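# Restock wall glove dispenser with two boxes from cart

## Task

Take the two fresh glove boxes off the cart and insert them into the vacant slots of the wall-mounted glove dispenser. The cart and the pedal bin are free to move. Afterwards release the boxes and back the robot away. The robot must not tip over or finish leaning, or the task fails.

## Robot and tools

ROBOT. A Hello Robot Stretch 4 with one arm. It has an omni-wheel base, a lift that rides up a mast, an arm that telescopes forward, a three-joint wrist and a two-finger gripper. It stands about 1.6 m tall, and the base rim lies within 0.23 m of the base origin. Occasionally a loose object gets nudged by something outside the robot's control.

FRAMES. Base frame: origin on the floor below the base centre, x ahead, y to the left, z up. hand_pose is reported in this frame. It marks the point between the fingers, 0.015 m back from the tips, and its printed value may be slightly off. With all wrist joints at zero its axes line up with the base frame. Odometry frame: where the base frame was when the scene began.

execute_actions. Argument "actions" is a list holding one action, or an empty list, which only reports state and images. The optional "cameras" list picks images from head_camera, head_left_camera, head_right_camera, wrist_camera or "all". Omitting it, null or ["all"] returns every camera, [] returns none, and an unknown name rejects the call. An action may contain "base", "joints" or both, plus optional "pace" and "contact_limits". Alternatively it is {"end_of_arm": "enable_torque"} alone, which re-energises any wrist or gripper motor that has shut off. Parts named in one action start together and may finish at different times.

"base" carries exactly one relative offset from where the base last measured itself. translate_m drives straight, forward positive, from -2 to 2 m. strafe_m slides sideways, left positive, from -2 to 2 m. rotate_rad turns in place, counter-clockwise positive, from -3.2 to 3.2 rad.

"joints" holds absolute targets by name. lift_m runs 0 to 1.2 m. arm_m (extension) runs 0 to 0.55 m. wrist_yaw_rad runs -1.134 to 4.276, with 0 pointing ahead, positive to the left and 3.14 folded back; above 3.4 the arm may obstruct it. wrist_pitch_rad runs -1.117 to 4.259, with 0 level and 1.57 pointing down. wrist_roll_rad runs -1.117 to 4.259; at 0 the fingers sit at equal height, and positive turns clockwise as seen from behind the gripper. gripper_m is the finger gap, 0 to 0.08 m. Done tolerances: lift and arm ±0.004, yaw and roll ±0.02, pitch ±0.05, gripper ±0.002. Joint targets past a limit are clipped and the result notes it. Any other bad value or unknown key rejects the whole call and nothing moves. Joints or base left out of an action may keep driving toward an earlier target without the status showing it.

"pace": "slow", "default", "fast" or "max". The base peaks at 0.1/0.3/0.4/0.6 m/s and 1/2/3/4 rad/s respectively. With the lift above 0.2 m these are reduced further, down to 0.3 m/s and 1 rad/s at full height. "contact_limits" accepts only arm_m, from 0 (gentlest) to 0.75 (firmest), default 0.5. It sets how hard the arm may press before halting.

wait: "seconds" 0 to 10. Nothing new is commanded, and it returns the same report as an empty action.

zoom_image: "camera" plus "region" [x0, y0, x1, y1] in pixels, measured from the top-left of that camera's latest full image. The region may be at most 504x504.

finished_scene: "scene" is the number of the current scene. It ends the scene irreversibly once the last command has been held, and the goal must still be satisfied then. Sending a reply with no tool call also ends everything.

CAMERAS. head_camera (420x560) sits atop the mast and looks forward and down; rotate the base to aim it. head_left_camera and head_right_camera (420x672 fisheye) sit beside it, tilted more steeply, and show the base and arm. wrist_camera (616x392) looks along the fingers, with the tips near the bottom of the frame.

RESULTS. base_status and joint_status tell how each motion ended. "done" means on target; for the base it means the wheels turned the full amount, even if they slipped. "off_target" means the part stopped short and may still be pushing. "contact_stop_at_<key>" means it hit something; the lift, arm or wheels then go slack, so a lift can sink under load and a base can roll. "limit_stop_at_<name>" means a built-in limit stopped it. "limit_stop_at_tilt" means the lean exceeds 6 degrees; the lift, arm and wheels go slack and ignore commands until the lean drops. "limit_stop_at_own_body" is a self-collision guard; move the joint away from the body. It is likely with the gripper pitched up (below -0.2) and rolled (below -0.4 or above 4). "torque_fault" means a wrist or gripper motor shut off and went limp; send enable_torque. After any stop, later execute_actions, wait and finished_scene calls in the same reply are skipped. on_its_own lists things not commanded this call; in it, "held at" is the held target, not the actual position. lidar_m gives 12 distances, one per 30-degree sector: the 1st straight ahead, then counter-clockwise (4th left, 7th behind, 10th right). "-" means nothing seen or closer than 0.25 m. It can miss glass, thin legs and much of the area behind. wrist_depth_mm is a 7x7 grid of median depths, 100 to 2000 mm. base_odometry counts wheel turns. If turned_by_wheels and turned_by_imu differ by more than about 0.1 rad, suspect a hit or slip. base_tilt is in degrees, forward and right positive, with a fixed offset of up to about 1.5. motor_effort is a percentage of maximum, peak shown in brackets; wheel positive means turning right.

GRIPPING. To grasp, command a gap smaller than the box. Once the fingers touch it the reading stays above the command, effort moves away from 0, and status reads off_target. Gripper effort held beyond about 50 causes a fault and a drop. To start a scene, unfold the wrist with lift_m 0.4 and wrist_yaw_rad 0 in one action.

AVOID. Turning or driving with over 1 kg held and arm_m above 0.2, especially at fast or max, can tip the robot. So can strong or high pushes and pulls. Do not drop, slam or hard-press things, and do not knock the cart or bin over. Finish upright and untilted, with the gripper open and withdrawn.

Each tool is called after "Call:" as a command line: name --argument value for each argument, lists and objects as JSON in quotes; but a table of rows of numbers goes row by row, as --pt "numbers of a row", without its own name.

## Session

Call:
execute_actions --actions '[]'

Scene clock: 0.00 s.
base_odometry: x=+0.000 y=+0.000 heading=+0.000 (m, m, rad; odometry frame)
turned_by_wheels: +0.000 (rad since the last result)
turned_by_imu: +0.000 (rad since the last result)
base_tilt: forward=+0.1 right=+0.0 (deg)
lidar_m: 2.30 2.06 1.04 1.04 1.17 1.97 1.90 2.13 2.08 2.06 1.86 2.41
base_status: not commanded
joint_positions: lift_m=+0.279 arm_m=-0.001 wrist_yaw_rad=+3.091 wrist_pitch_rad=+0.002 wrist_roll_rad=+0.018 gripper_m=+0.040
joint_status: not commanded
motor_effort: lift_m=+21 arm_m=-1 wrist_yaw_rad=+0 wrist_pitch_rad=-9 wrist_roll_rad=-1 gripper_m=+0 wheel_0=+0 wheel_1=-1 wheel_2=+0 (%)
hand_pose: x=-0.0380 y=+0.0980 z=+0.4565 quat_wxyz=(+0.025, -0.001, +0.009, +1.000) (m; base frame)
wrist_depth_mm: - 148 - - - - - / - 147 - - - - - / - 123 172 - - - - / 107 139 211 - - - - / 144 - - - - - - / 1808 - 1983 - - 1921 - / 1160 1366 112 1281 138 1464 1308
pictures: head_camera, head_left_camera, head_right_camera, wrist_camera
Images, in order (width x height): head_camera 420x560, head_left_camera 420x672, head_right_camera 420x672, wrist_camera 616x392.

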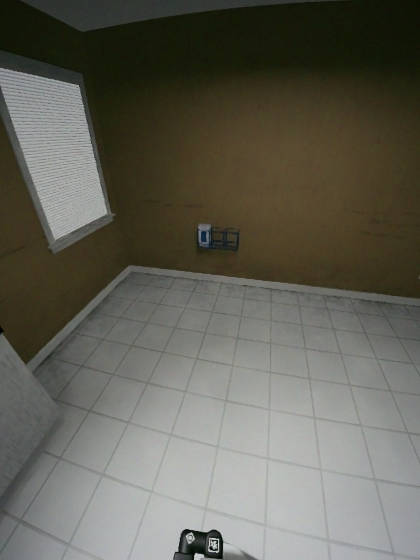

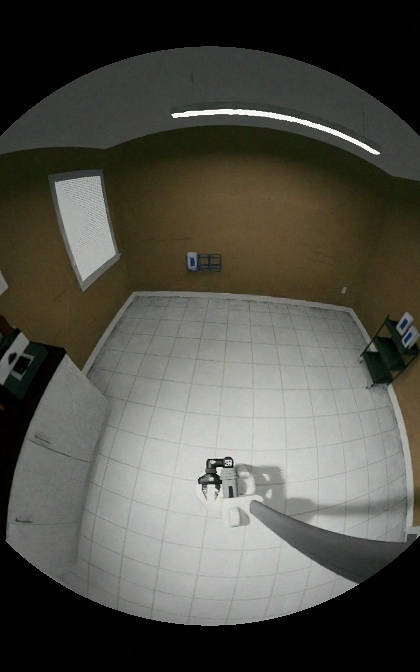

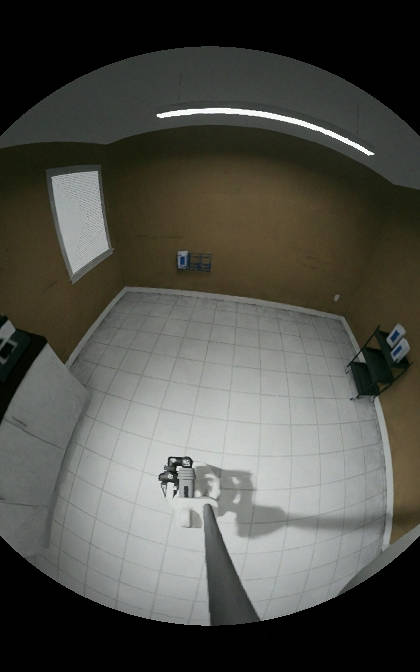

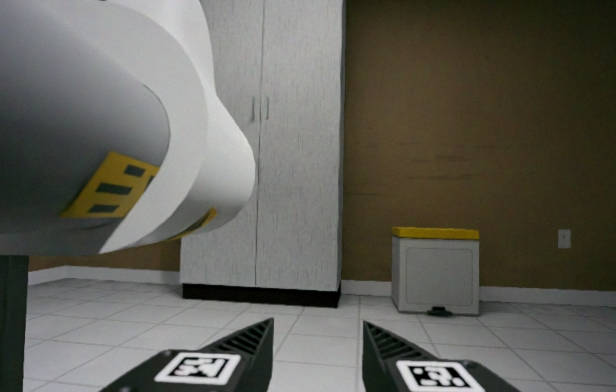

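Call:
execute_actions --actions '[{"base":{"rotate_rad":-0.17},"joints":{"lift_m":0.5},"pace":"fast"}]' --cameras '[]'

Call:
execute_actions --actions '[{"base":{"translate_m":1.25},"joints":{"lift_m":1.15,"wrist_yaw_rad":1.57,"wrist_pitch_rad":1.57,"wrist_roll_rad":3.14,"arm_m":0.1,"gripper_m":0.08},"pace":"fast"}]' --cameras '["head_camera"]'

Call:
execute_actions --actions '[{"base":{"rotate_rad":-1.6},"pace":"fast"}]' --cameras '[]'

Call:
execute_actions --actions '[{"base":{"translate_m":0.8},"pace":"fast"}]'

Scene clock: 15.50 s.
base_odometry: x=+0.000 y=+0.000 heading=-0.169 (m, m, rad; odometry frame)
turned_by_wheels: -0.169 (rad since the last result)
turned_by_imu: -0.166 (rad since the last result)
base_tilt: forward=+0.0 right=+0.1 (deg)
lidar_m: 2.28 2.38 1.08 1.02 1.09 1.51 1.89 1.99 2.14 2.06 1.84 2.49
base_status: done
joint_positions: lift_m=+0.500 arm_m=-0.001 wrist_yaw_rad=+3.091 wrist_pitch_rad=+0.002 wrist_roll_rad=+0.018 gripper_m=+0.040
joint_status: all done
motor_effort: lift_m=+22(24) arm_m=-1(1) wrist_yaw_rad=-1(1) wrist_pitch_rad=-9(9) wrist_roll_rad=-2(1) gripper_m=+0(0) wheel_0=+3(6) wheel_1=+4(10) wheel_2=+2(10) (%)
hand_pose: x=-0.0380 y=+0.0980 z=+0.6777 quat_wxyz=(+0.025, -0.001, +0.009, +1.000) (m; base frame)
wrist_depth_mm: - 149 - - - - - / - 147 - - - - - / - 123 171 - - - - / 107 139 212 - - - 1397 / 144 - - - - - 1336 / - - - - - - 1366 / 1661 1921 112 1808 138 - 1366
pictures: none
No camera images: the call's "cameras" was empty. Leave "cameras" out to get every camera's image.

Scene clock: 19.90 s.
base_odometry: x=+1.232 y=-0.210 heading=-0.169 (m, m, rad; odometry frame)
turned_by_wheels: +0.001 (rad since the last result)
turned_by_imu: +0.000 (rad since the last result)
base_tilt: forward=+0.1 right=+0.0 (deg)
lidar_m: 1.07 1.07 1.64 1.65 1.30 1.51 3.22 2.95 2.15 1.62 1.60 1.20
base_status: done
joint_positions: lift_m=+1.150 arm_m=+0.099 wrist_yaw_rad=+1.570 wrist_pitch_rad=+1.569 wrist_roll_rad=+3.140 gripper_m=+0.080
joint_status: all done
motor_effort: lift_m=+22(24) arm_m=+6(8) wrist_yaw_rad=-2(9) wrist_pitch_rad=+1(8) wrist_roll_rad=+0(6) gripper_m=+2(7) wheel_0=+2(8) wheel_1=+3(9) wheel_2=+3(14) (%)
hand_pose: x=+0.3572 y=+0.0003 z=+1.1154 quat_wxyz=(+0.500, +0.500, +0.501, -0.499) (m; base frame)
wrist_depth_mm: 1060 1336 1308 1336 1336 1308 1281 / 1060 1336 1308 1336 1308 1281 1281 / 1042 1336 1308 1308 1336 1255 1281 / 1078 1308 1308 1308 1060 1078 1281 / 1078 1255 1308 1308 1078 1042 1255 / 1098 1336 1281 1281 1281 1255 1255 / 1098 109 151 1281 1255 128 1255
pictures: head_camera
Images, in order (width x height): head_camera 420x560.

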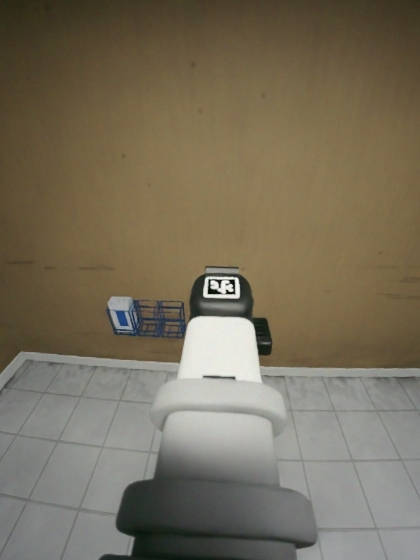

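Scene clock: 22.57 s.
base_odometry: x=+1.232 y=-0.210 heading=-1.768 (m, m, rad; odometry frame)
turned_by_wheels: -1.599 (rad since the last result)
turned_by_imu: -1.567 (rad since the last result)
base_tilt: forward=+0.0 right=+0.2 (deg)
lidar_m: 1.66 1.68 1.18 1.08 1.09 1.60 1.67 1.27 1.48 3.15 3.03 2.15
base_status: done
joint_positions: lift_m=+1.150 arm_m=+0.099 wrist_yaw_rad=+1.570 wrist_pitch_rad=+1.570 wrist_roll_rad=+3.140 gripper_m=+0.080
joint_status: not commanded
motor_effort: lift_m=+22(22) arm_m=+6(6) wrist_yaw_rad=-1(1) wrist_pitch_rad=+1(1) wrist_roll_rad=+1(1) gripper_m=+0(3) wheel_0=+2(6) wheel_1=+4(9) wheel_2=+1(5) (%)
hand_pose: x=+0.3573 y=+0.0002 z=+1.1154 quat_wxyz=(+0.500, +0.500, +0.501, -0.499) (m; base frame)
wrist_depth_mm: 1366 1336 1308 1336 1336 1308 1281 / 1336 1336 1366 1308 1336 1281 1308 / 1366 1336 1308 1281 1281 1281 1255 / 1366 1281 1281 1281 1078 1042 1281 / 1308 1281 1308 1255 1042 1042 1255 / 1308 1281 1281 1308 1281 1255 1281 / 1308 109 150 1255 1255 128 1229
pictures: none
No camera images: the call's "cameras" was empty. Leave "cameras" out to get every camera's image.

Scene clock: 26.60 s.
base_odometry: x=+1.076 y=-0.995 heading=-1.767 (m, m, rad; odometry frame)
turned_by_wheels: +0.001 (rad since the last result)
turned_by_imu: +0.000 (rad since the last result)
base_tilt: forward=+0.1 right=+0.1 (deg)
lidar_m: 0.84 1.30 1.19 1.15 1.21 1.50 2.48 1.98 2.57 3.13 1.85 0.88
base_status: done
joint_positions: lift_m=+1.150 arm_m=+0.099 wrist_yaw_rad=+1.570 wrist_pitch_rad=+1.570 wrist_roll_rad=+3.140 gripper_m=+0.080
joint_status: not commanded
motor_effort: lift_m=+22(22) arm_m=+6(6) wrist_yaw_rad=-1(0) wrist_pitch_rad=+1(1) wrist_roll_rad=+0(1) gripper_m=+1(2) wheel_0=+3(6) wheel_1=+5(10) wheel_2=+1(11) (%)
hand_pose: x=+0.3573 y=+0.0002 z=+1.1154 quat_wxyz=(+0.500, +0.500, +0.501, -0.499) (m; base frame)
wrist_depth_mm: 1255 1336 1336 1308 1308 1336 1281 / 866 1336 1308 1308 1308 1308 1308 / 904 1205 1336 1336 1281 1308 1255 / 904 1182 1308 1281 1078 1042 1281 / 891 1160 1281 1281 1060 1060 1255 / 1205 1281 1255 1255 1255 1229 1229 / 1229 109 150 1255 1255 128 1229
pictures: head_camera, head_left_camera, head_right_camera, wrist_camera
Images, in order (width x height): head_camera 420x560, head_left_camera 420x672, head_right_camera 420x672, wrist_camera 616x392.

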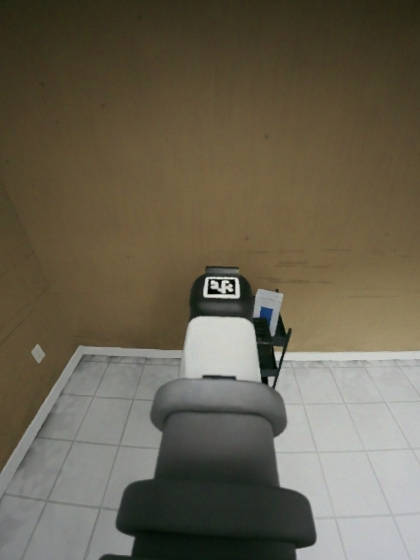

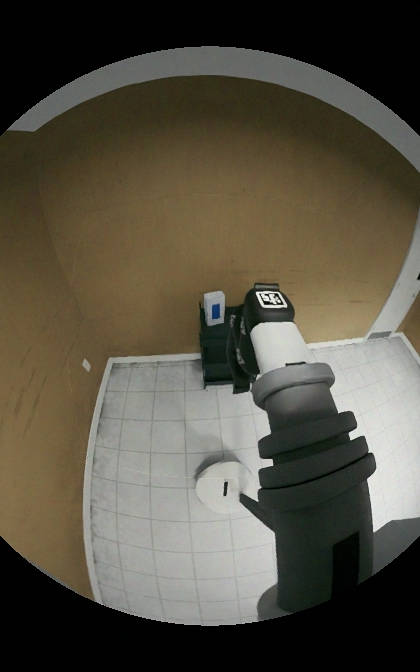

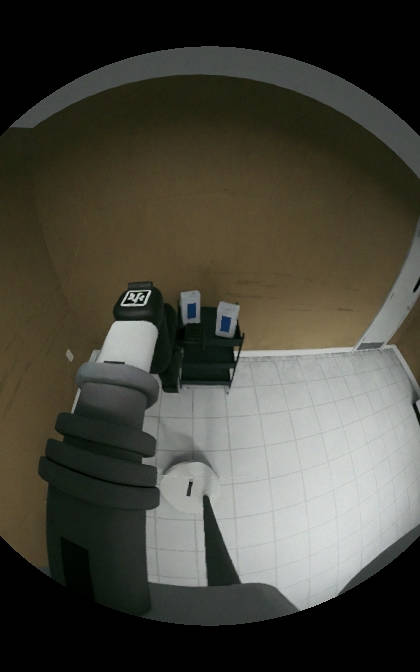

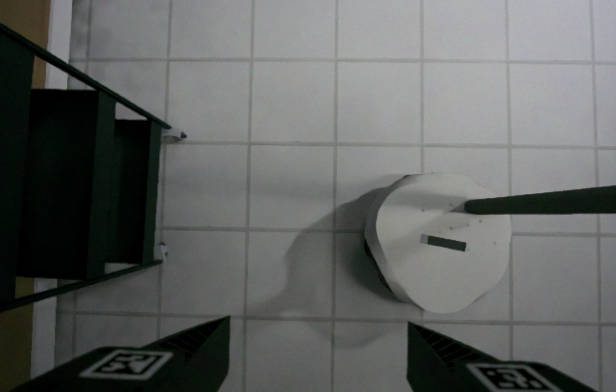

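Call:
execute_actions --actions '[{"base":{"translate_m":0.4},"joints":{"arm_m":0.36},"pace":"fast"}]' --cameras '["wrist_camera","head_right_camera"]'

Scene clock: 33.23 s.
base_odometry: x=+0.998 y=-1.387 heading=-1.767 (m, m, rad; odometry frame)
turned_by_wheels: +0.000 (rad since the last result)
turned_by_imu: +0.000 (rad since the last result)
base_tilt: forward=+0.0 right=+0.0 (deg)
lidar_m: 0.44 0.90 1.20 1.15 1.19 1.64 2.91 2.37 3.13 3.14 1.25 0.46
base_status: done
joint_positions: lift_m=+1.150 arm_m=+0.359 wrist_yaw_rad=+1.570 wrist_pitch_rad=+1.570 wrist_roll_rad=+3.140 gripper_m=+0.080
joint_status: all done
motor_effort: lift_m=+22(22) arm_m=+6(8) wrist_yaw_rad=-1(2) wrist_pitch_rad=+1(1) wrist_roll_rad=+0(0) gripper_m=+1(1) wheel_0=+1(8) wheel_1=+3(10) wheel_2=-1(12) (%)
hand_pose: x=+0.6173 y=+0.0002 z=+1.1154 quat_wxyz=(+0.500, +0.500, +0.501, -0.499) (m; base frame)
wrist_depth_mm: 351 517 723 1308 377 1336 1336 / 355 525 627 621 569 1281 1281 / 355 530 621 615 609 1255 1281 / 355 530 609 615 615 1118 1060 / 357 530 366 603 615 1098 1042 / 359 530 366 609 603 1255 1255 / 357 109 150 1281 1255 128 1229
pictures: head_right_camera, wrist_camera
Images, in order (width x height): head_right_camera 420x672, wrist_camera 616x392.

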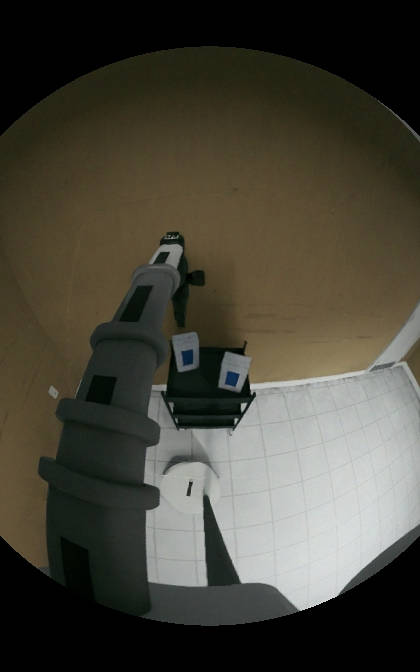

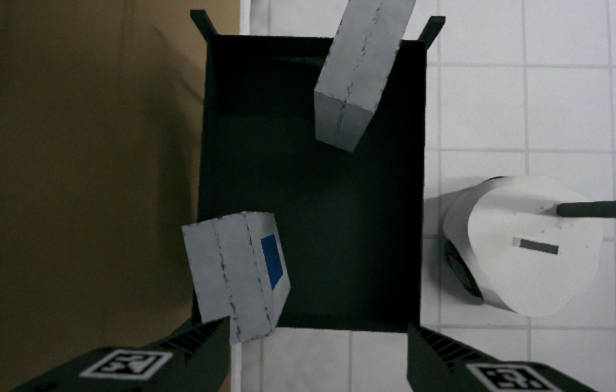

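Call:
execute_actions --actions '[{"base":{"strafe_m":0.046},"joints":{"lift_m":0.975,"arm_m":0.44,"wrist_yaw_rad":1.79,"wrist_pitch_rad":1.78}}]' --cameras '["wrist_camera"]'

Scene clock: 44.40 s.
base_odometry: x=+1.043 y=-1.396 heading=-1.767 (m, m, rad; odometry frame)
turned_by_wheels: +0.000 (rad since the last result)
turned_by_imu: +0.000 (rad since the last result)
base_tilt: forward=+0.0 right=+0.0 (deg)
lidar_m: 0.43 0.91 1.13 1.10 1.12 1.59 2.88 2.37 3.15 3.17 1.24 0.45
base_status: done
joint_positions: lift_m=+0.975 arm_m=+0.439 wrist_yaw_rad=+1.790 wrist_pitch_rad=+1.779 wrist_roll_rad=+3.140 gripper_m=+0.080
joint_status: all done
motor_effort: lift_m=+18(22) arm_m=+6(7) wrist_yaw_rad=+2(6) wrist_pitch_rad=+3(5) wrist_roll_rad=-1(1) gripper_m=+2(2) wheel_0=-2(11) wheel_1=+2(13) wheel_2=+0(0) (%)
hand_pose: x=+0.7047 y=-0.0239 z=+0.9453 quat_wxyz=(+0.606, +0.394, +0.492, -0.486) (m; base frame)
wrist_depth_mm: 199 267 421 634 1308 1308 238 / 204 282 459 508 500 300 243 / 213 300 504 480 477 340 427 / 220 319 525 462 455 455 452 / 232 340 512 204 436 439 430 / 243 364 430 195 418 421 415 / 250 109 151 188 186 128 809
pictures: wrist_camera
Images, in order (width x height): wrist_camera 616x392.

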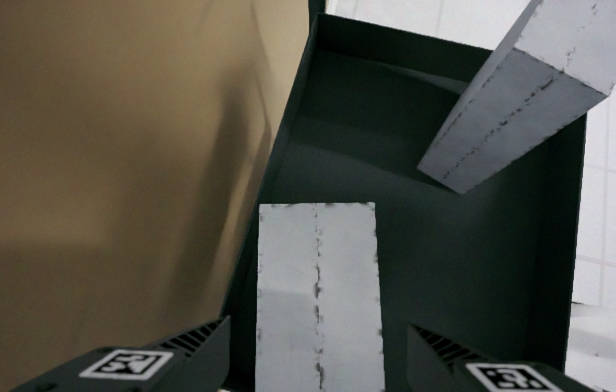

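Call:
execute_actions --actions '[{"joints":{"lift_m":0.91}}]' --cameras '["wrist_camera"]'

Call:
execute_actions --actions '[{"joints":{"gripper_m":0.04}}]' --cameras '[]'

Call:
execute_actions --actions '[{"joints":{"lift_m":1.19}}]' --cameras '["wrist_camera"]'

Call:
execute_actions --actions '[{"base":{"translate_m":-1.5},"joints":{"arm_m":0.1}}]' --cameras '[]'

Call:
execute_actions --actions '[{"base":{"rotate_rad":1.6},"joints":{"wrist_yaw_rad":1.85,"wrist_roll_rad":3.42,"lift_m":1.05}}]' --cameras '[]'

Call:
execute_actions --actions '[{"base":{"translate_m":0.4}}]'

Scene clock: 59.13 s.
base_odometry: x=+1.043 y=-1.396 heading=-1.767 (m, m, rad; odometry frame)
turned_by_wheels: +0.000 (rad since the last result)
turned_by_imu: +0.000 (rad since the last result)
base_tilt: forward=+0.1 right=+0.1 (deg)
lidar_m: 0.43 0.91 1.16 1.12 1.16 1.58 2.87 2.39 3.16 3.17 1.25 0.48
base_status: not commanded
joint_positions: lift_m=+0.910 arm_m=+0.439 wrist_yaw_rad=+1.790 wrist_pitch_rad=+1.779 wrist_roll_rad=+3.140 gripper_m=+0.080
joint_status: all done
motor_effort: lift_m=+18(19) arm_m=+6(6) wrist_yaw_rad=+1(0) wrist_pitch_rad=+3(3) wrist_roll_rad=-1(1) gripper_m=+2(2) wheel_0=-1(2) wheel_1=+2(2) wheel_2=+0(0) (%)
hand_pose: x=+0.7047 y=-0.0239 z=+0.8803 quat_wxyz=(+0.606, +0.394, +0.492, -0.486) (m; base frame)
wrist_depth_mm: 197 266 418 445 436 402 213 / 202 282 459 427 430 298 241 / 212 298 488 407 404 342 397 / 221 319 452 144 146 387 384 / 233 342 449 138 139 373 370 / 243 366 149 133 133 359 357 / 249 109 129 128 128 128 342
pictures: wrist_camera
Images, in order (width x height): wrist_camera 616x392.

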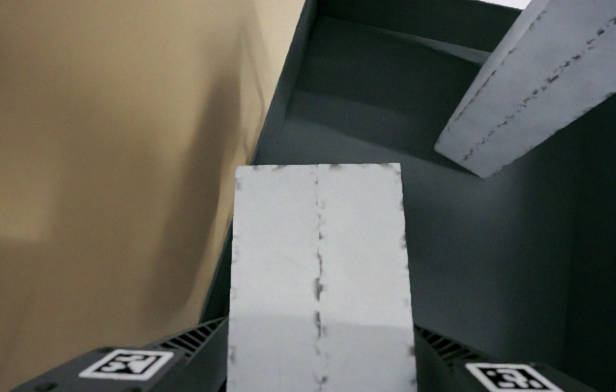

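Scene clock: 60.10 s.
base_odometry: x=+1.043 y=-1.396 heading=-1.767 (m, m, rad; odometry frame)
turned_by_wheels: +0.000 (rad since the last result)
turned_by_imu: +0.000 (rad since the last result)
base_tilt: forward=+0.0 right=+0.2 (deg)
lidar_m: 0.45 0.91 1.18 1.11 1.16 1.56 2.89 2.40 3.13 3.18 1.27 0.46
base_status: not commanded
joint_positions: lift_m=+0.910 arm_m=+0.439 wrist_yaw_rad=+1.790 wrist_pitch_rad=+1.779 wrist_roll_rad=+3.140 gripper_m=+0.062
joint_status: gripper_m off_target (ended at +0.062, target +0.040)
on_its_own: gripper_m is held at +0.057, not at your +0.040, by its contact guard: the fingers met something
motor_effort: lift_m=+18(18) arm_m=+6(7) wrist_yaw_rad=+1(2) wrist_pitch_rad=+3(3) wrist_roll_rad=-2(2) gripper_m=-36(39) wheel_0=-1(2) wheel_1=+2(2) wheel_2=+0(0) (%)
hand_pose: x=+0.7047 y=-0.0239 z=+0.8803 quat_wxyz=(+0.606, +0.394, +0.492, -0.486) (m; base frame)
wrist_depth_mm: 198 266 418 449 439 394 212 / 203 282 459 427 430 298 241 / 212 298 484 407 407 338 399 / 221 319 421 144 146 392 387 / 232 342 449 138 139 377 373 / 243 368 300 133 134 359 355 / 254 112 127 128 127 349 342
pictures: none
No camera images: the call's "cameras" was empty. Leave "cameras" out to get every camera's image.

Scene clock: 62.30 s.
base_odometry: x=+1.043 y=-1.396 heading=-1.767 (m, m, rad; odometry frame)
turned_by_wheels: +0.000 (rad since the last result)
turned_by_imu: +0.000 (rad since the last result)
base_tilt: forward=+0.0 right=+0.1 (deg)
lidar_m: 0.43 0.88 1.17 1.11 1.16 1.58 2.91 2.39 3.11 3.18 1.26 0.48
base_status: not commanded
joint_positions: lift_m=+1.190 arm_m=+0.439 wrist_yaw_rad=+1.790 wrist_pitch_rad=+1.778 wrist_roll_rad=+3.140 gripper_m=+0.062
joint_status: all done
on_its_own: gripper_m is held at +0.057, not at your +0.040, by its contact guard: the fingers met something
motor_effort: lift_m=+24(26) arm_m=+6(6) wrist_yaw_rad=+0(0) wrist_pitch_rad=+5(5) wrist_roll_rad=-1(1) gripper_m=-36(37) wheel_0=-2(1) wheel_1=+2(2) wheel_2=+0(0) (%)
hand_pose: x=+0.7046 y=-0.0238 z=+1.1598 quat_wxyz=(+0.606, +0.394, +0.492, -0.485) (m; base frame)
wrist_depth_mm: 199 267 421 991 1537 1618 1537 / 204 282 459 976 1464 1499 1499 / 213 300 512 723 707 455 1464 / 222 322 427 144 146 676 1336 / 232 342 466 139 140 661 1336 / 242 366 488 133 135 1042 1255 / 256 112 128 128 127 1025 1025
pictures: wrist_camera
Images, in order (width x height): wrist_camera 616x392.

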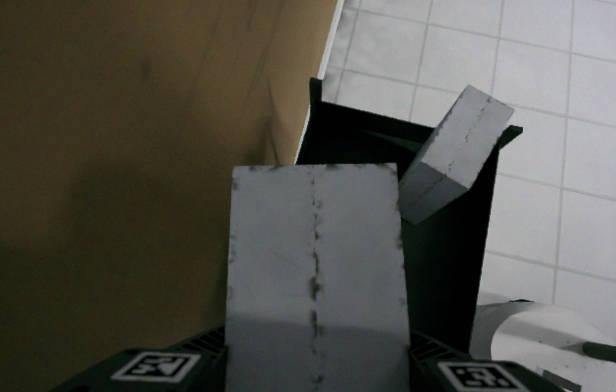

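Scene clock: 68.80 s.
base_odometry: x=+1.336 y=+0.075 heading=-1.768 (m, m, rad; odometry frame)
turned_by_wheels: +0.000 (rad since the last result)
turned_by_imu: +0.000 (rad since the last result)
base_tilt: forward=+0.1 right=+0.0 (deg)
lidar_m: 0.30 1.59 1.14 0.98 1.03 1.41 1.37 1.12 1.10 3.20 3.31 0.36
base_status: done
joint_positions: lift_m=+1.190 arm_m=+0.101 wrist_yaw_rad=+1.790 wrist_pitch_rad=+1.778 wrist_roll_rad=+3.140 gripper_m=+0.062
joint_status: all done
on_its_own: gripper_m is held at +0.057, not at your +0.040, by its contact guard: the fingers met something
motor_effort: lift_m=+24(25) arm_m=-6(7) wrist_yaw_rad=+2(0) wrist_pitch_rad=+5(5) wrist_roll_rad=+0(0) gripper_m=-37(37) wheel_0=-2(5) wheel_1=-3(9) wheel_2=-1(11) (%)
hand_pose: x=+0.3668 y=-0.0237 z=+1.1598 quat_wxyz=(+0.606, +0.394, +0.492, -0.485) (m; base frame)
wrist_depth_mm: 1618 1618 1618 1576 1576 1537 1661 / 1576 1499 1537 1537 1537 1499 1464 / 1464 1464 1464 1464 1430 1430 1430 / 1397 1397 1397 144 146 1397 1397 / 1366 1366 1336 138 140 1308 1336 / 1281 1281 1281 133 135 1060 1281 / 1255 112 127 128 128 1042 1205
pictures: none
No camera images: the call's "cameras" was empty. Leave "cameras" out to get every camera's image.

Scene clock: 71.63 s.
base_odometry: x=+1.336 y=+0.075 heading=-0.168 (m, m, rad; odometry frame)
turned_by_wheels: +1.599 (rad since the last result)
turned_by_imu: +1.566 (rad since the last result)
base_tilt: forward=+0.0 right=+0.0 (deg)
lidar_m: 0.31 1.05 1.37 1.34 1.12 1.12 3.24 3.32 2.47 1.95 1.56 0.36
base_status: done
joint_positions: lift_m=+1.050 arm_m=+0.101 wrist_yaw_rad=+1.850 wrist_pitch_rad=+1.778 wrist_roll_rad=+3.420 gripper_m=+0.062
joint_status: all done
on_its_own: gripper_m is held at +0.057, not at your +0.040, by its contact guard: the fingers met something
motor_effort: lift_m=+20(23) arm_m=-6(6) wrist_yaw_rad=+1(5) wrist_pitch_rad=+6(6) wrist_roll_rad=+1(1) gripper_m=-36(36) wheel_0=-4(6) wheel_1=-6(8) wheel_2=-2(7) (%)
hand_pose: x=+0.3681 y=-0.0180 z=+1.0201 quat_wxyz=(+0.561, +0.462, +0.434, -0.533) (m; base frame)
wrist_depth_mm: 917 1308 1430 1430 1397 1397 1308 / 917 1281 1397 1397 1366 1308 1281 / 931 1281 1336 1308 1281 1255 1205 / 917 1255 1281 144 146 1205 1182 / 931 1255 1182 138 139 960 1138 / 931 1205 1160 133 134 917 917 / 946 112 128 128 128 878 1025
pictures: none
No camera images: the call's "cameras" was empty. Leave "cameras" out to get every camera's image.

Scene clock: 74.47 s.
base_odometry: x=+1.730 y=+0.008 heading=-0.168 (m, m, rad; odometry frame)
turned_by_wheels: +0.000 (rad since the last result)
turned_by_imu: +0.000 (rad since the last result)
base_tilt: forward=+0.1 right=+0.2 (deg)
lidar_m: 0.31 0.59 0.97 1.33 1.41 1.41 3.67 3.35 2.04 1.97 0.98 0.37
base_status: done
joint_positions: lift_m=+1.050 arm_m=+0.101 wrist_yaw_rad=+1.850 wrist_pitch_rad=+1.778 wrist_roll_rad=+3.420 gripper_m=+0.062
joint_status: not commanded
on_its_own: gripper_m is held at +0.057, not at your +0.040, by its contact guard: the fingers met something
motor_effort: lift_m=+20(21) arm_m=-6(6) wrist_yaw_rad=-1(0) wrist_pitch_rad=+6(6) wrist_roll_rad=+0(1) gripper_m=-36(36) wheel_0=+2(6) wheel_1=+4(8) wheel_2=-1(10) (%)
hand_pose: x=+0.3681 y=-0.0180 z=+1.0201 quat_wxyz=(+0.561, +0.462, +0.434, -0.533) (m; base frame)
wrist_depth_mm: 418 597 1025 1430 1397 1366 1336 / 421 597 1060 1366 1308 1281 1308 / 421 609 1060 1308 1281 1229 1229 / 424 615 809 144 146 1205 1160 / 430 615 691 138 140 931 1160 / 427 621 627 133 134 904 991 / 430 111 128 128 128 878 1042
pictures: head_camera, head_left_camera, head_right_camera, wrist_camera
Images, in order (width x height): head_camera 420x560, head_left_camera 420x672, head_right_camera 420x672, wrist_camera 616x392.

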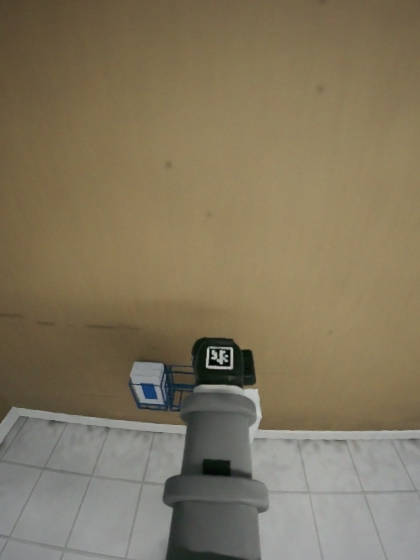

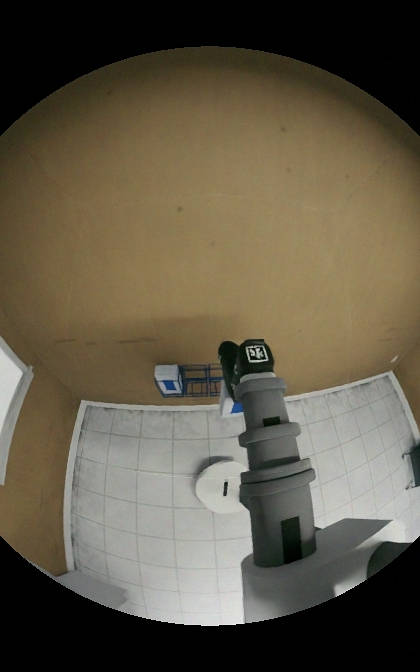

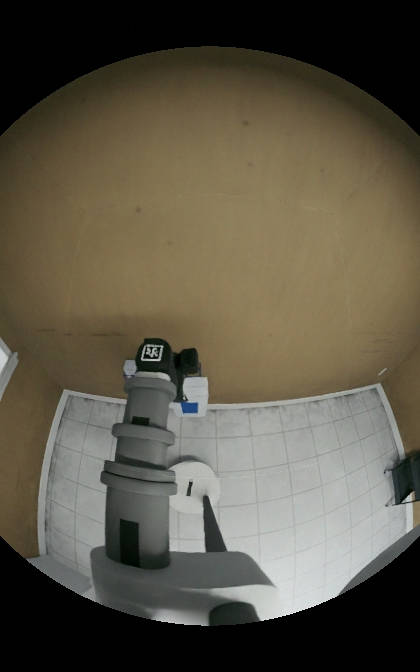

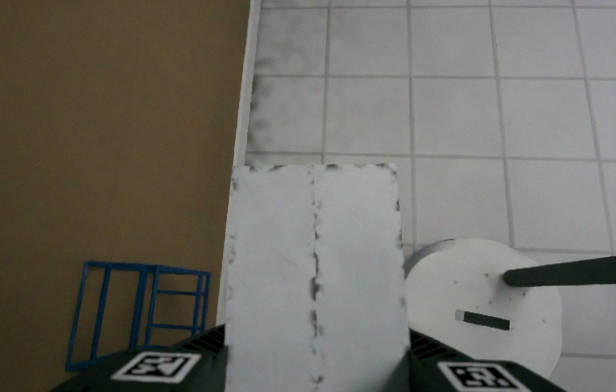

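Call:
execute_actions --actions '[{"base":{"rotate_rad":-0.04}}]' --cameras '[]'

Call:
execute_actions --actions '[{"base":{"strafe_m":0.03},"joints":{"arm_m":0.34}}]'

Call:
zoom_image --camera "head_right_camera" --region '[130,320,250,420]'

Call:
zoom_image --camera "head_left_camera" --region '[140,320,260,420]'

Scene clock: 84.27 s.
base_odometry: x=+1.730 y=+0.008 heading=-0.208 (m, m, rad; odometry frame)
turned_by_wheels: -0.039 (rad since the last result)
turned_by_imu: -0.039 (rad since the last result)
base_tilt: forward=+0.2 right=+0.1 (deg)
lidar_m: 0.32 0.60 0.95 1.33 1.42 1.41 2.65 3.47 2.05 1.99 1.02 0.34
base_status: done
joint_positions: lift_m=+1.050 arm_m=+0.101 wrist_yaw_rad=+1.850 wrist_pitch_rad=+1.778 wrist_roll_rad=+3.420 gripper_m=+0.062
joint_status: not commanded
on_its_own: gripper_m is held at +0.057, not at your +0.040, by its contact guard: the fingers met something
motor_effort: lift_m=+21(20) arm_m=-6(6) wrist_yaw_rad=-2(1) wrist_pitch_rad=+5(7) wrist_roll_rad=+0(0) gripper_m=-35(36) wheel_0=+1(7) wheel_1=+3(9) wheel_2=+2(8) (%)
hand_pose: x=+0.3681 y=-0.0180 z=+1.0201 quat_wxyz=(+0.562, +0.462, +0.434, -0.533) (m; base frame)
wrist_depth_mm: 433 627 1138 1397 1366 1336 1308 / 430 627 1098 1336 1308 1308 1308 / 436 621 1118 1281 1308 1255 1255 / 430 627 842 145 146 1182 1182 / 430 621 842 139 140 946 1138 / 430 591 569 133 134 917 917 / 424 112 128 128 128 904 1060
pictures: none
No camera images: the call's "cameras" was empty. Leave "cameras" out to get every camera's image.

Scene clock: 86.10 s.
base_odometry: x=+1.736 y=+0.038 heading=-0.207 (m, m, rad; odometry frame)
turned_by_wheels: +0.000 (rad since the last result)
turned_by_imu: +0.000 (rad since the last result)
base_tilt: forward=+0.1 right=+0.1 (deg)
lidar_m: 0.57 0.59 0.94 1.29 1.37 1.39 2.56 3.54 2.08 2.02 1.05 0.71
base_status: done
joint_positions: lift_m=+1.050 arm_m=+0.339 wrist_yaw_rad=+1.850 wrist_pitch_rad=+1.778 wrist_roll_rad=+3.420 gripper_m=+0.062
joint_status: all done
on_its_own: gripper_m is held at +0.057, not at your +0.040, by its contact guard: the fingers met something
motor_effort: lift_m=+20(20) arm_m=+6(7) wrist_yaw_rad=-1(1) wrist_pitch_rad=+5(9) wrist_roll_rad=-1(1) gripper_m=-35(35) wheel_0=+0(9) wheel_1=+2(11) wheel_2=+0(5) (%)
hand_pose: x=+0.6059 y=-0.0180 z=+1.0201 quat_wxyz=(+0.562, +0.462, +0.434, -0.533) (m; base frame)
wrist_depth_mm: 130 188 338 1336 1397 1366 1308 / 130 188 336 1308 1336 1281 1255 / 130 188 336 1281 1308 1229 1229 / 130 189 251 144 146 1229 1182 / 129 188 249 138 140 1160 931 / 129 186 248 133 134 976 917 / 129 112 128 128 128 904 866
pictures: head_camera, head_left_camera, head_right_camera, wrist_camera
Images, in order (width x height): head_camera 420x560, head_left_camera 420x672, head_right_camera 420x672, wrist_camera 616x392.

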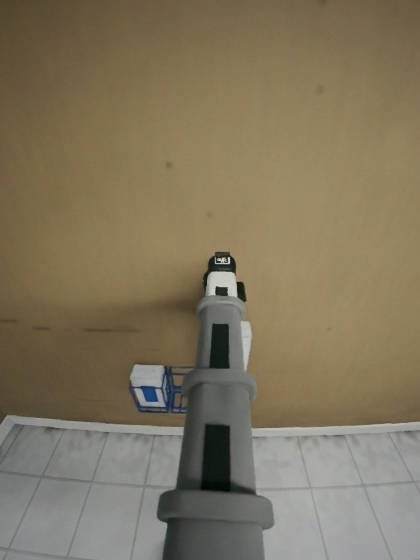

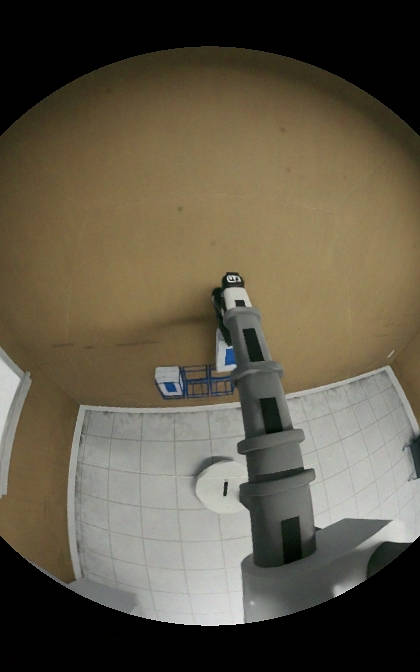

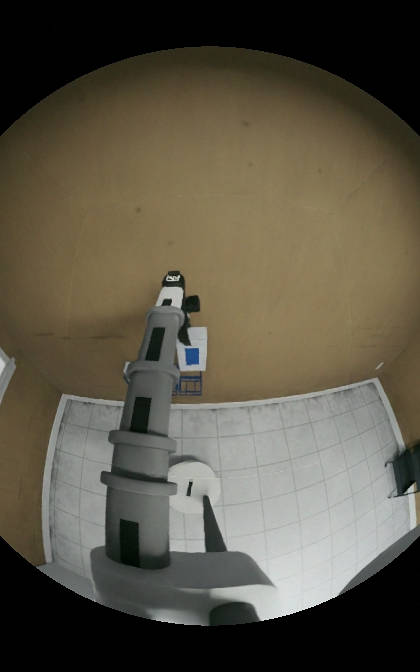

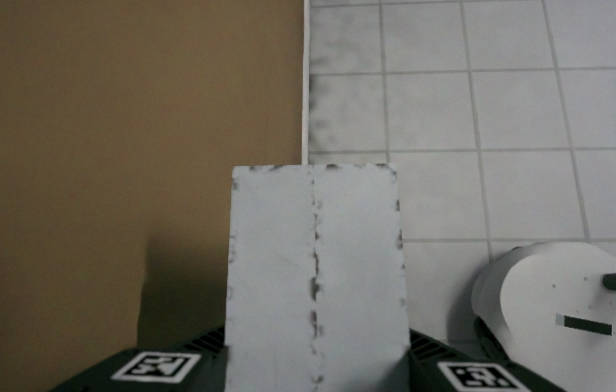

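Region (130, 320, 250, 420) of head_right_camera's 420x672 image, scaled by 4.200, with more detail than that image has.

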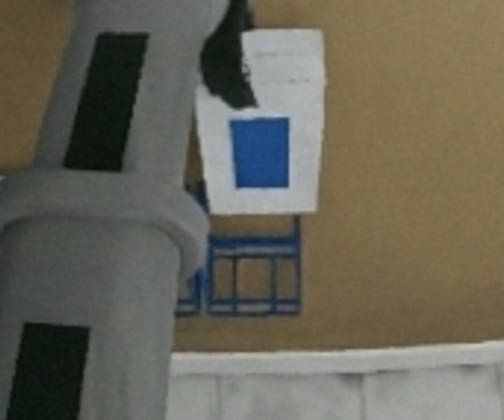

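Region (140, 320, 260, 420) of head_left_camera's 420x672 image, scaled by 4.200, with more detail than that image has.

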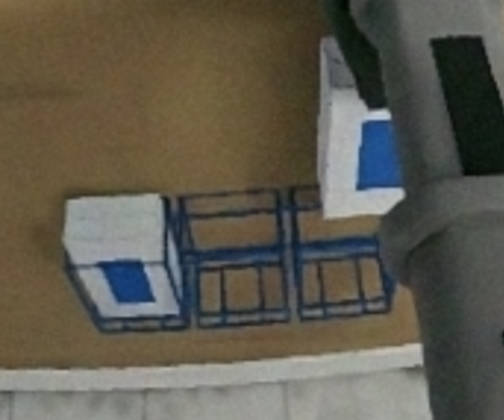

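Call:
execute_actions --actions '[{"base":{"strafe_m":0.03},"joints":{"arm_m":0.369,"lift_m":0.98},"pace":"slow","contact_limits":{"arm_m":0.15}}]' --cameras '["head_right_camera","head_left_camera"]'

Call:
zoom_image --camera "head_right_camera" --region '[150,330,250,420]'

Call:
zoom_image --camera "head_left_camera" --region '[160,330,260,420]'

Scene clock: 96.83 s.
base_odometry: x=+1.742 y=+0.067 heading=-0.207 (m, m, rad; odometry frame)
turned_by_wheels: +0.000 (rad since the last result)
turned_by_imu: +0.000 (rad since the last result)
base_tilt: forward=+0.1 right=+0.1 (deg)
lidar_m: 0.58 0.61 0.95 1.28 1.33 1.38 2.41 3.58 2.10 2.03 1.02 0.73
base_status: done
joint_positions: lift_m=+0.980 arm_m=+0.368 wrist_yaw_rad=+1.850 wrist_pitch_rad=+1.778 wrist_roll_rad=+3.420 gripper_m=+0.062
joint_status: all done
on_its_own: gripper_m is held at +0.057, not at your +0.040, by its contact guard: the fingers met something
motor_effort: lift_m=+18(19) arm_m=+8(7) wrist_yaw_rad=-1(1) wrist_pitch_rad=+5(6) wrist_roll_rad=-2(0) gripper_m=-36(36) wheel_0=-3(6) wheel_1=+5(6) wheel_2=+0(0) (%)
contact_limits: arm_m 0.15
hand_pose: x=+0.6346 y=-0.0179 z=+0.9503 quat_wxyz=(+0.561, +0.462, +0.434, -0.533) (m; base frame)
wrist_depth_mm: 105 135 240 1078 1308 1281 1255 / 105 134 240 1060 1255 1229 1229 / 105 134 238 1042 1182 1182 1160 / 104 134 179 144 146 1098 1098 / 104 134 178 138 140 1060 878 / 104 134 178 133 134 1025 831 / - 112 127 128 128 904 809
pictures: head_left_camera, head_right_camera
Images, in order (width x height): head_left_camera 420x672, head_right_camera 420x672.

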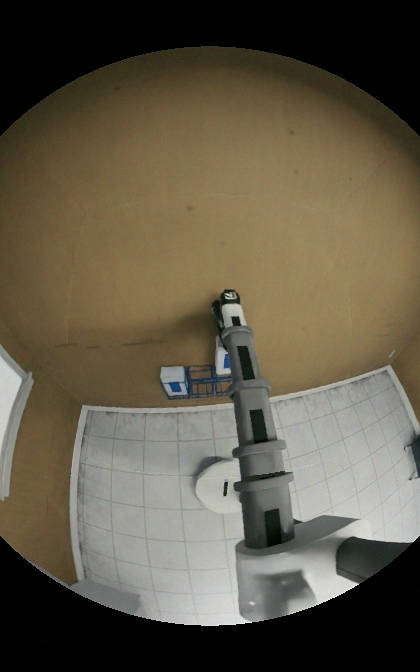

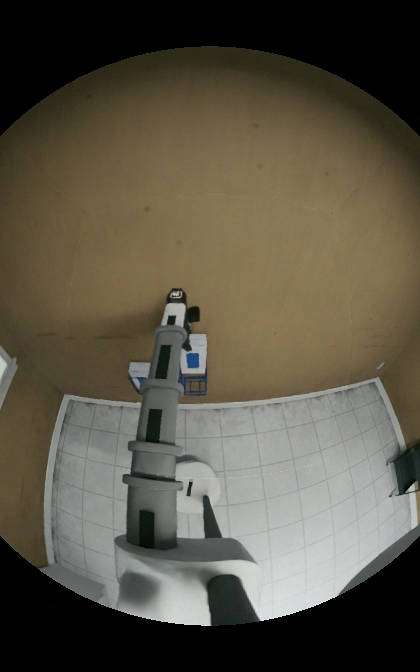

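Region (150, 330, 250, 420) of head_right_camera's 420x672 image, scaled by 5.040, with more detail than that image has; it fills the top 454 rows of this view, and the rest is white.

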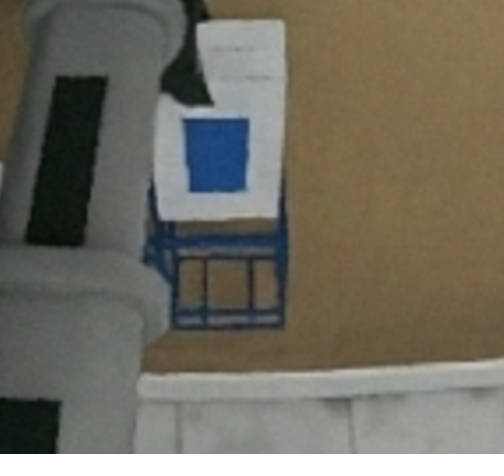

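Region (160, 330, 260, 420) of head_left_camera's 420x672 image, scaled by 5.040, with more detail than that image has; it fills the top 454 rows of this view, and the rest is white.

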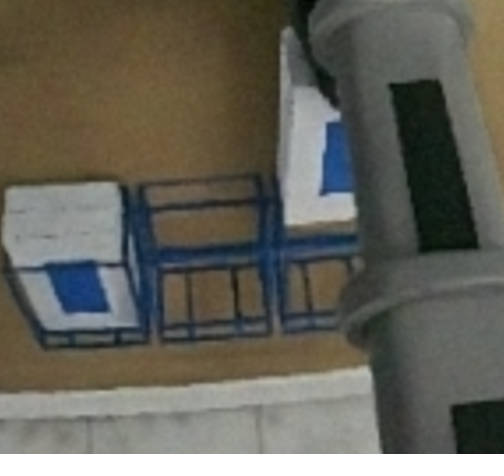

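Looks centred.

Call:
execute_actions --actions '[{"joints":{"lift_m":0.91},"pace":"slow"}]' --cameras '["head_right_camera","head_left_camera"]'

Call:
zoom_image --camera "head_right_camera" --region '[150,330,250,420]'

Scene clock: 104.03 s.
base_odometry: x=+1.742 y=+0.067 heading=-0.207 (m, m, rad; odometry frame)
turned_by_wheels: +0.000 (rad since the last result)
turned_by_imu: +0.000 (rad since the last result)
base_tilt: forward=+0.1 right=+0.0 (deg)
lidar_m: 0.56 0.60 0.91 1.26 1.33 1.38 2.41 3.61 2.08 2.05 1.02 0.72
base_status: not commanded
joint_positions: lift_m=+0.910 arm_m=+0.368 wrist_yaw_rad=+1.849 wrist_pitch_rad=+1.778 wrist_roll_rad=+3.421 gripper_m=+0.062
joint_status: all done
on_its_own: gripper_m is held at +0.057, not at your +0.040, by its contact guard: the fingers met something
motor_effort: lift_m=+19(19) arm_m=+7(8) wrist_yaw_rad=+2(3) wrist_pitch_rad=+4(7) wrist_roll_rad=-3(4) gripper_m=-37(36) wheel_0=+1(3) wheel_1=+4(4) wheel_2=-2(4) (%)
hand_pose: x=+0.6348 y=-0.0181 z=+0.8802 quat_wxyz=(+0.561, +0.462, +0.433, -0.533) (m; base frame)
wrist_depth_mm: 105 134 240 1098 1205 1205 1182 / 105 135 241 1078 1160 1160 1138 / 105 135 240 1025 1118 1098 1078 / 105 135 179 144 145 1060 1025 / 105 134 179 138 139 1008 831 / 104 134 178 133 134 976 768 / - 112 127 128 128 931 759
pictures: head_left_camera, head_right_camera
Images, in order (width x height): head_left_camera 420x672, head_right_camera 420x672.

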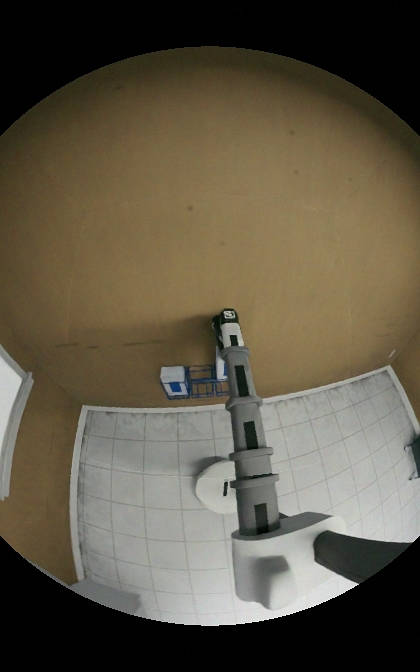

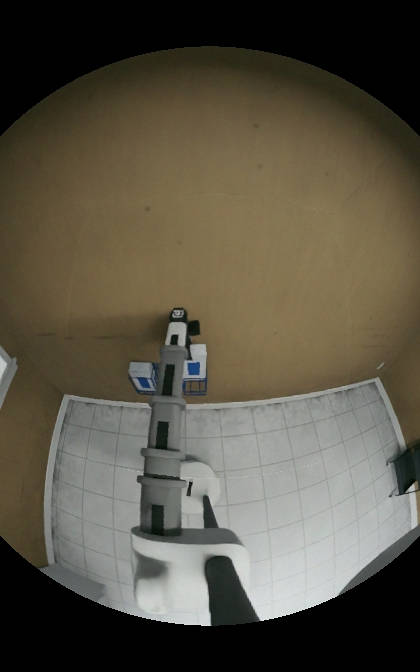

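Region (150, 330, 250, 420) of head_right_camera's 420x672 image, scaled by 5.040, with more detail than that image has; it fills the top 454 rows of this view, and the rest is white.

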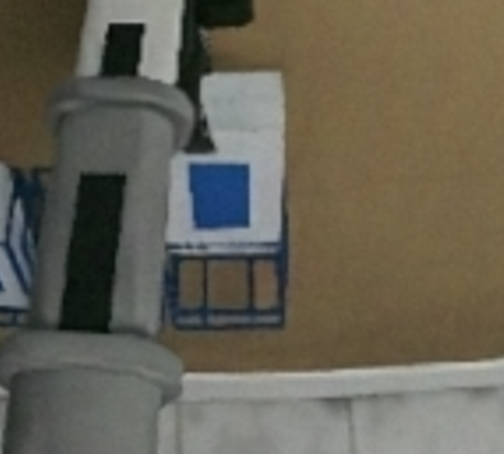

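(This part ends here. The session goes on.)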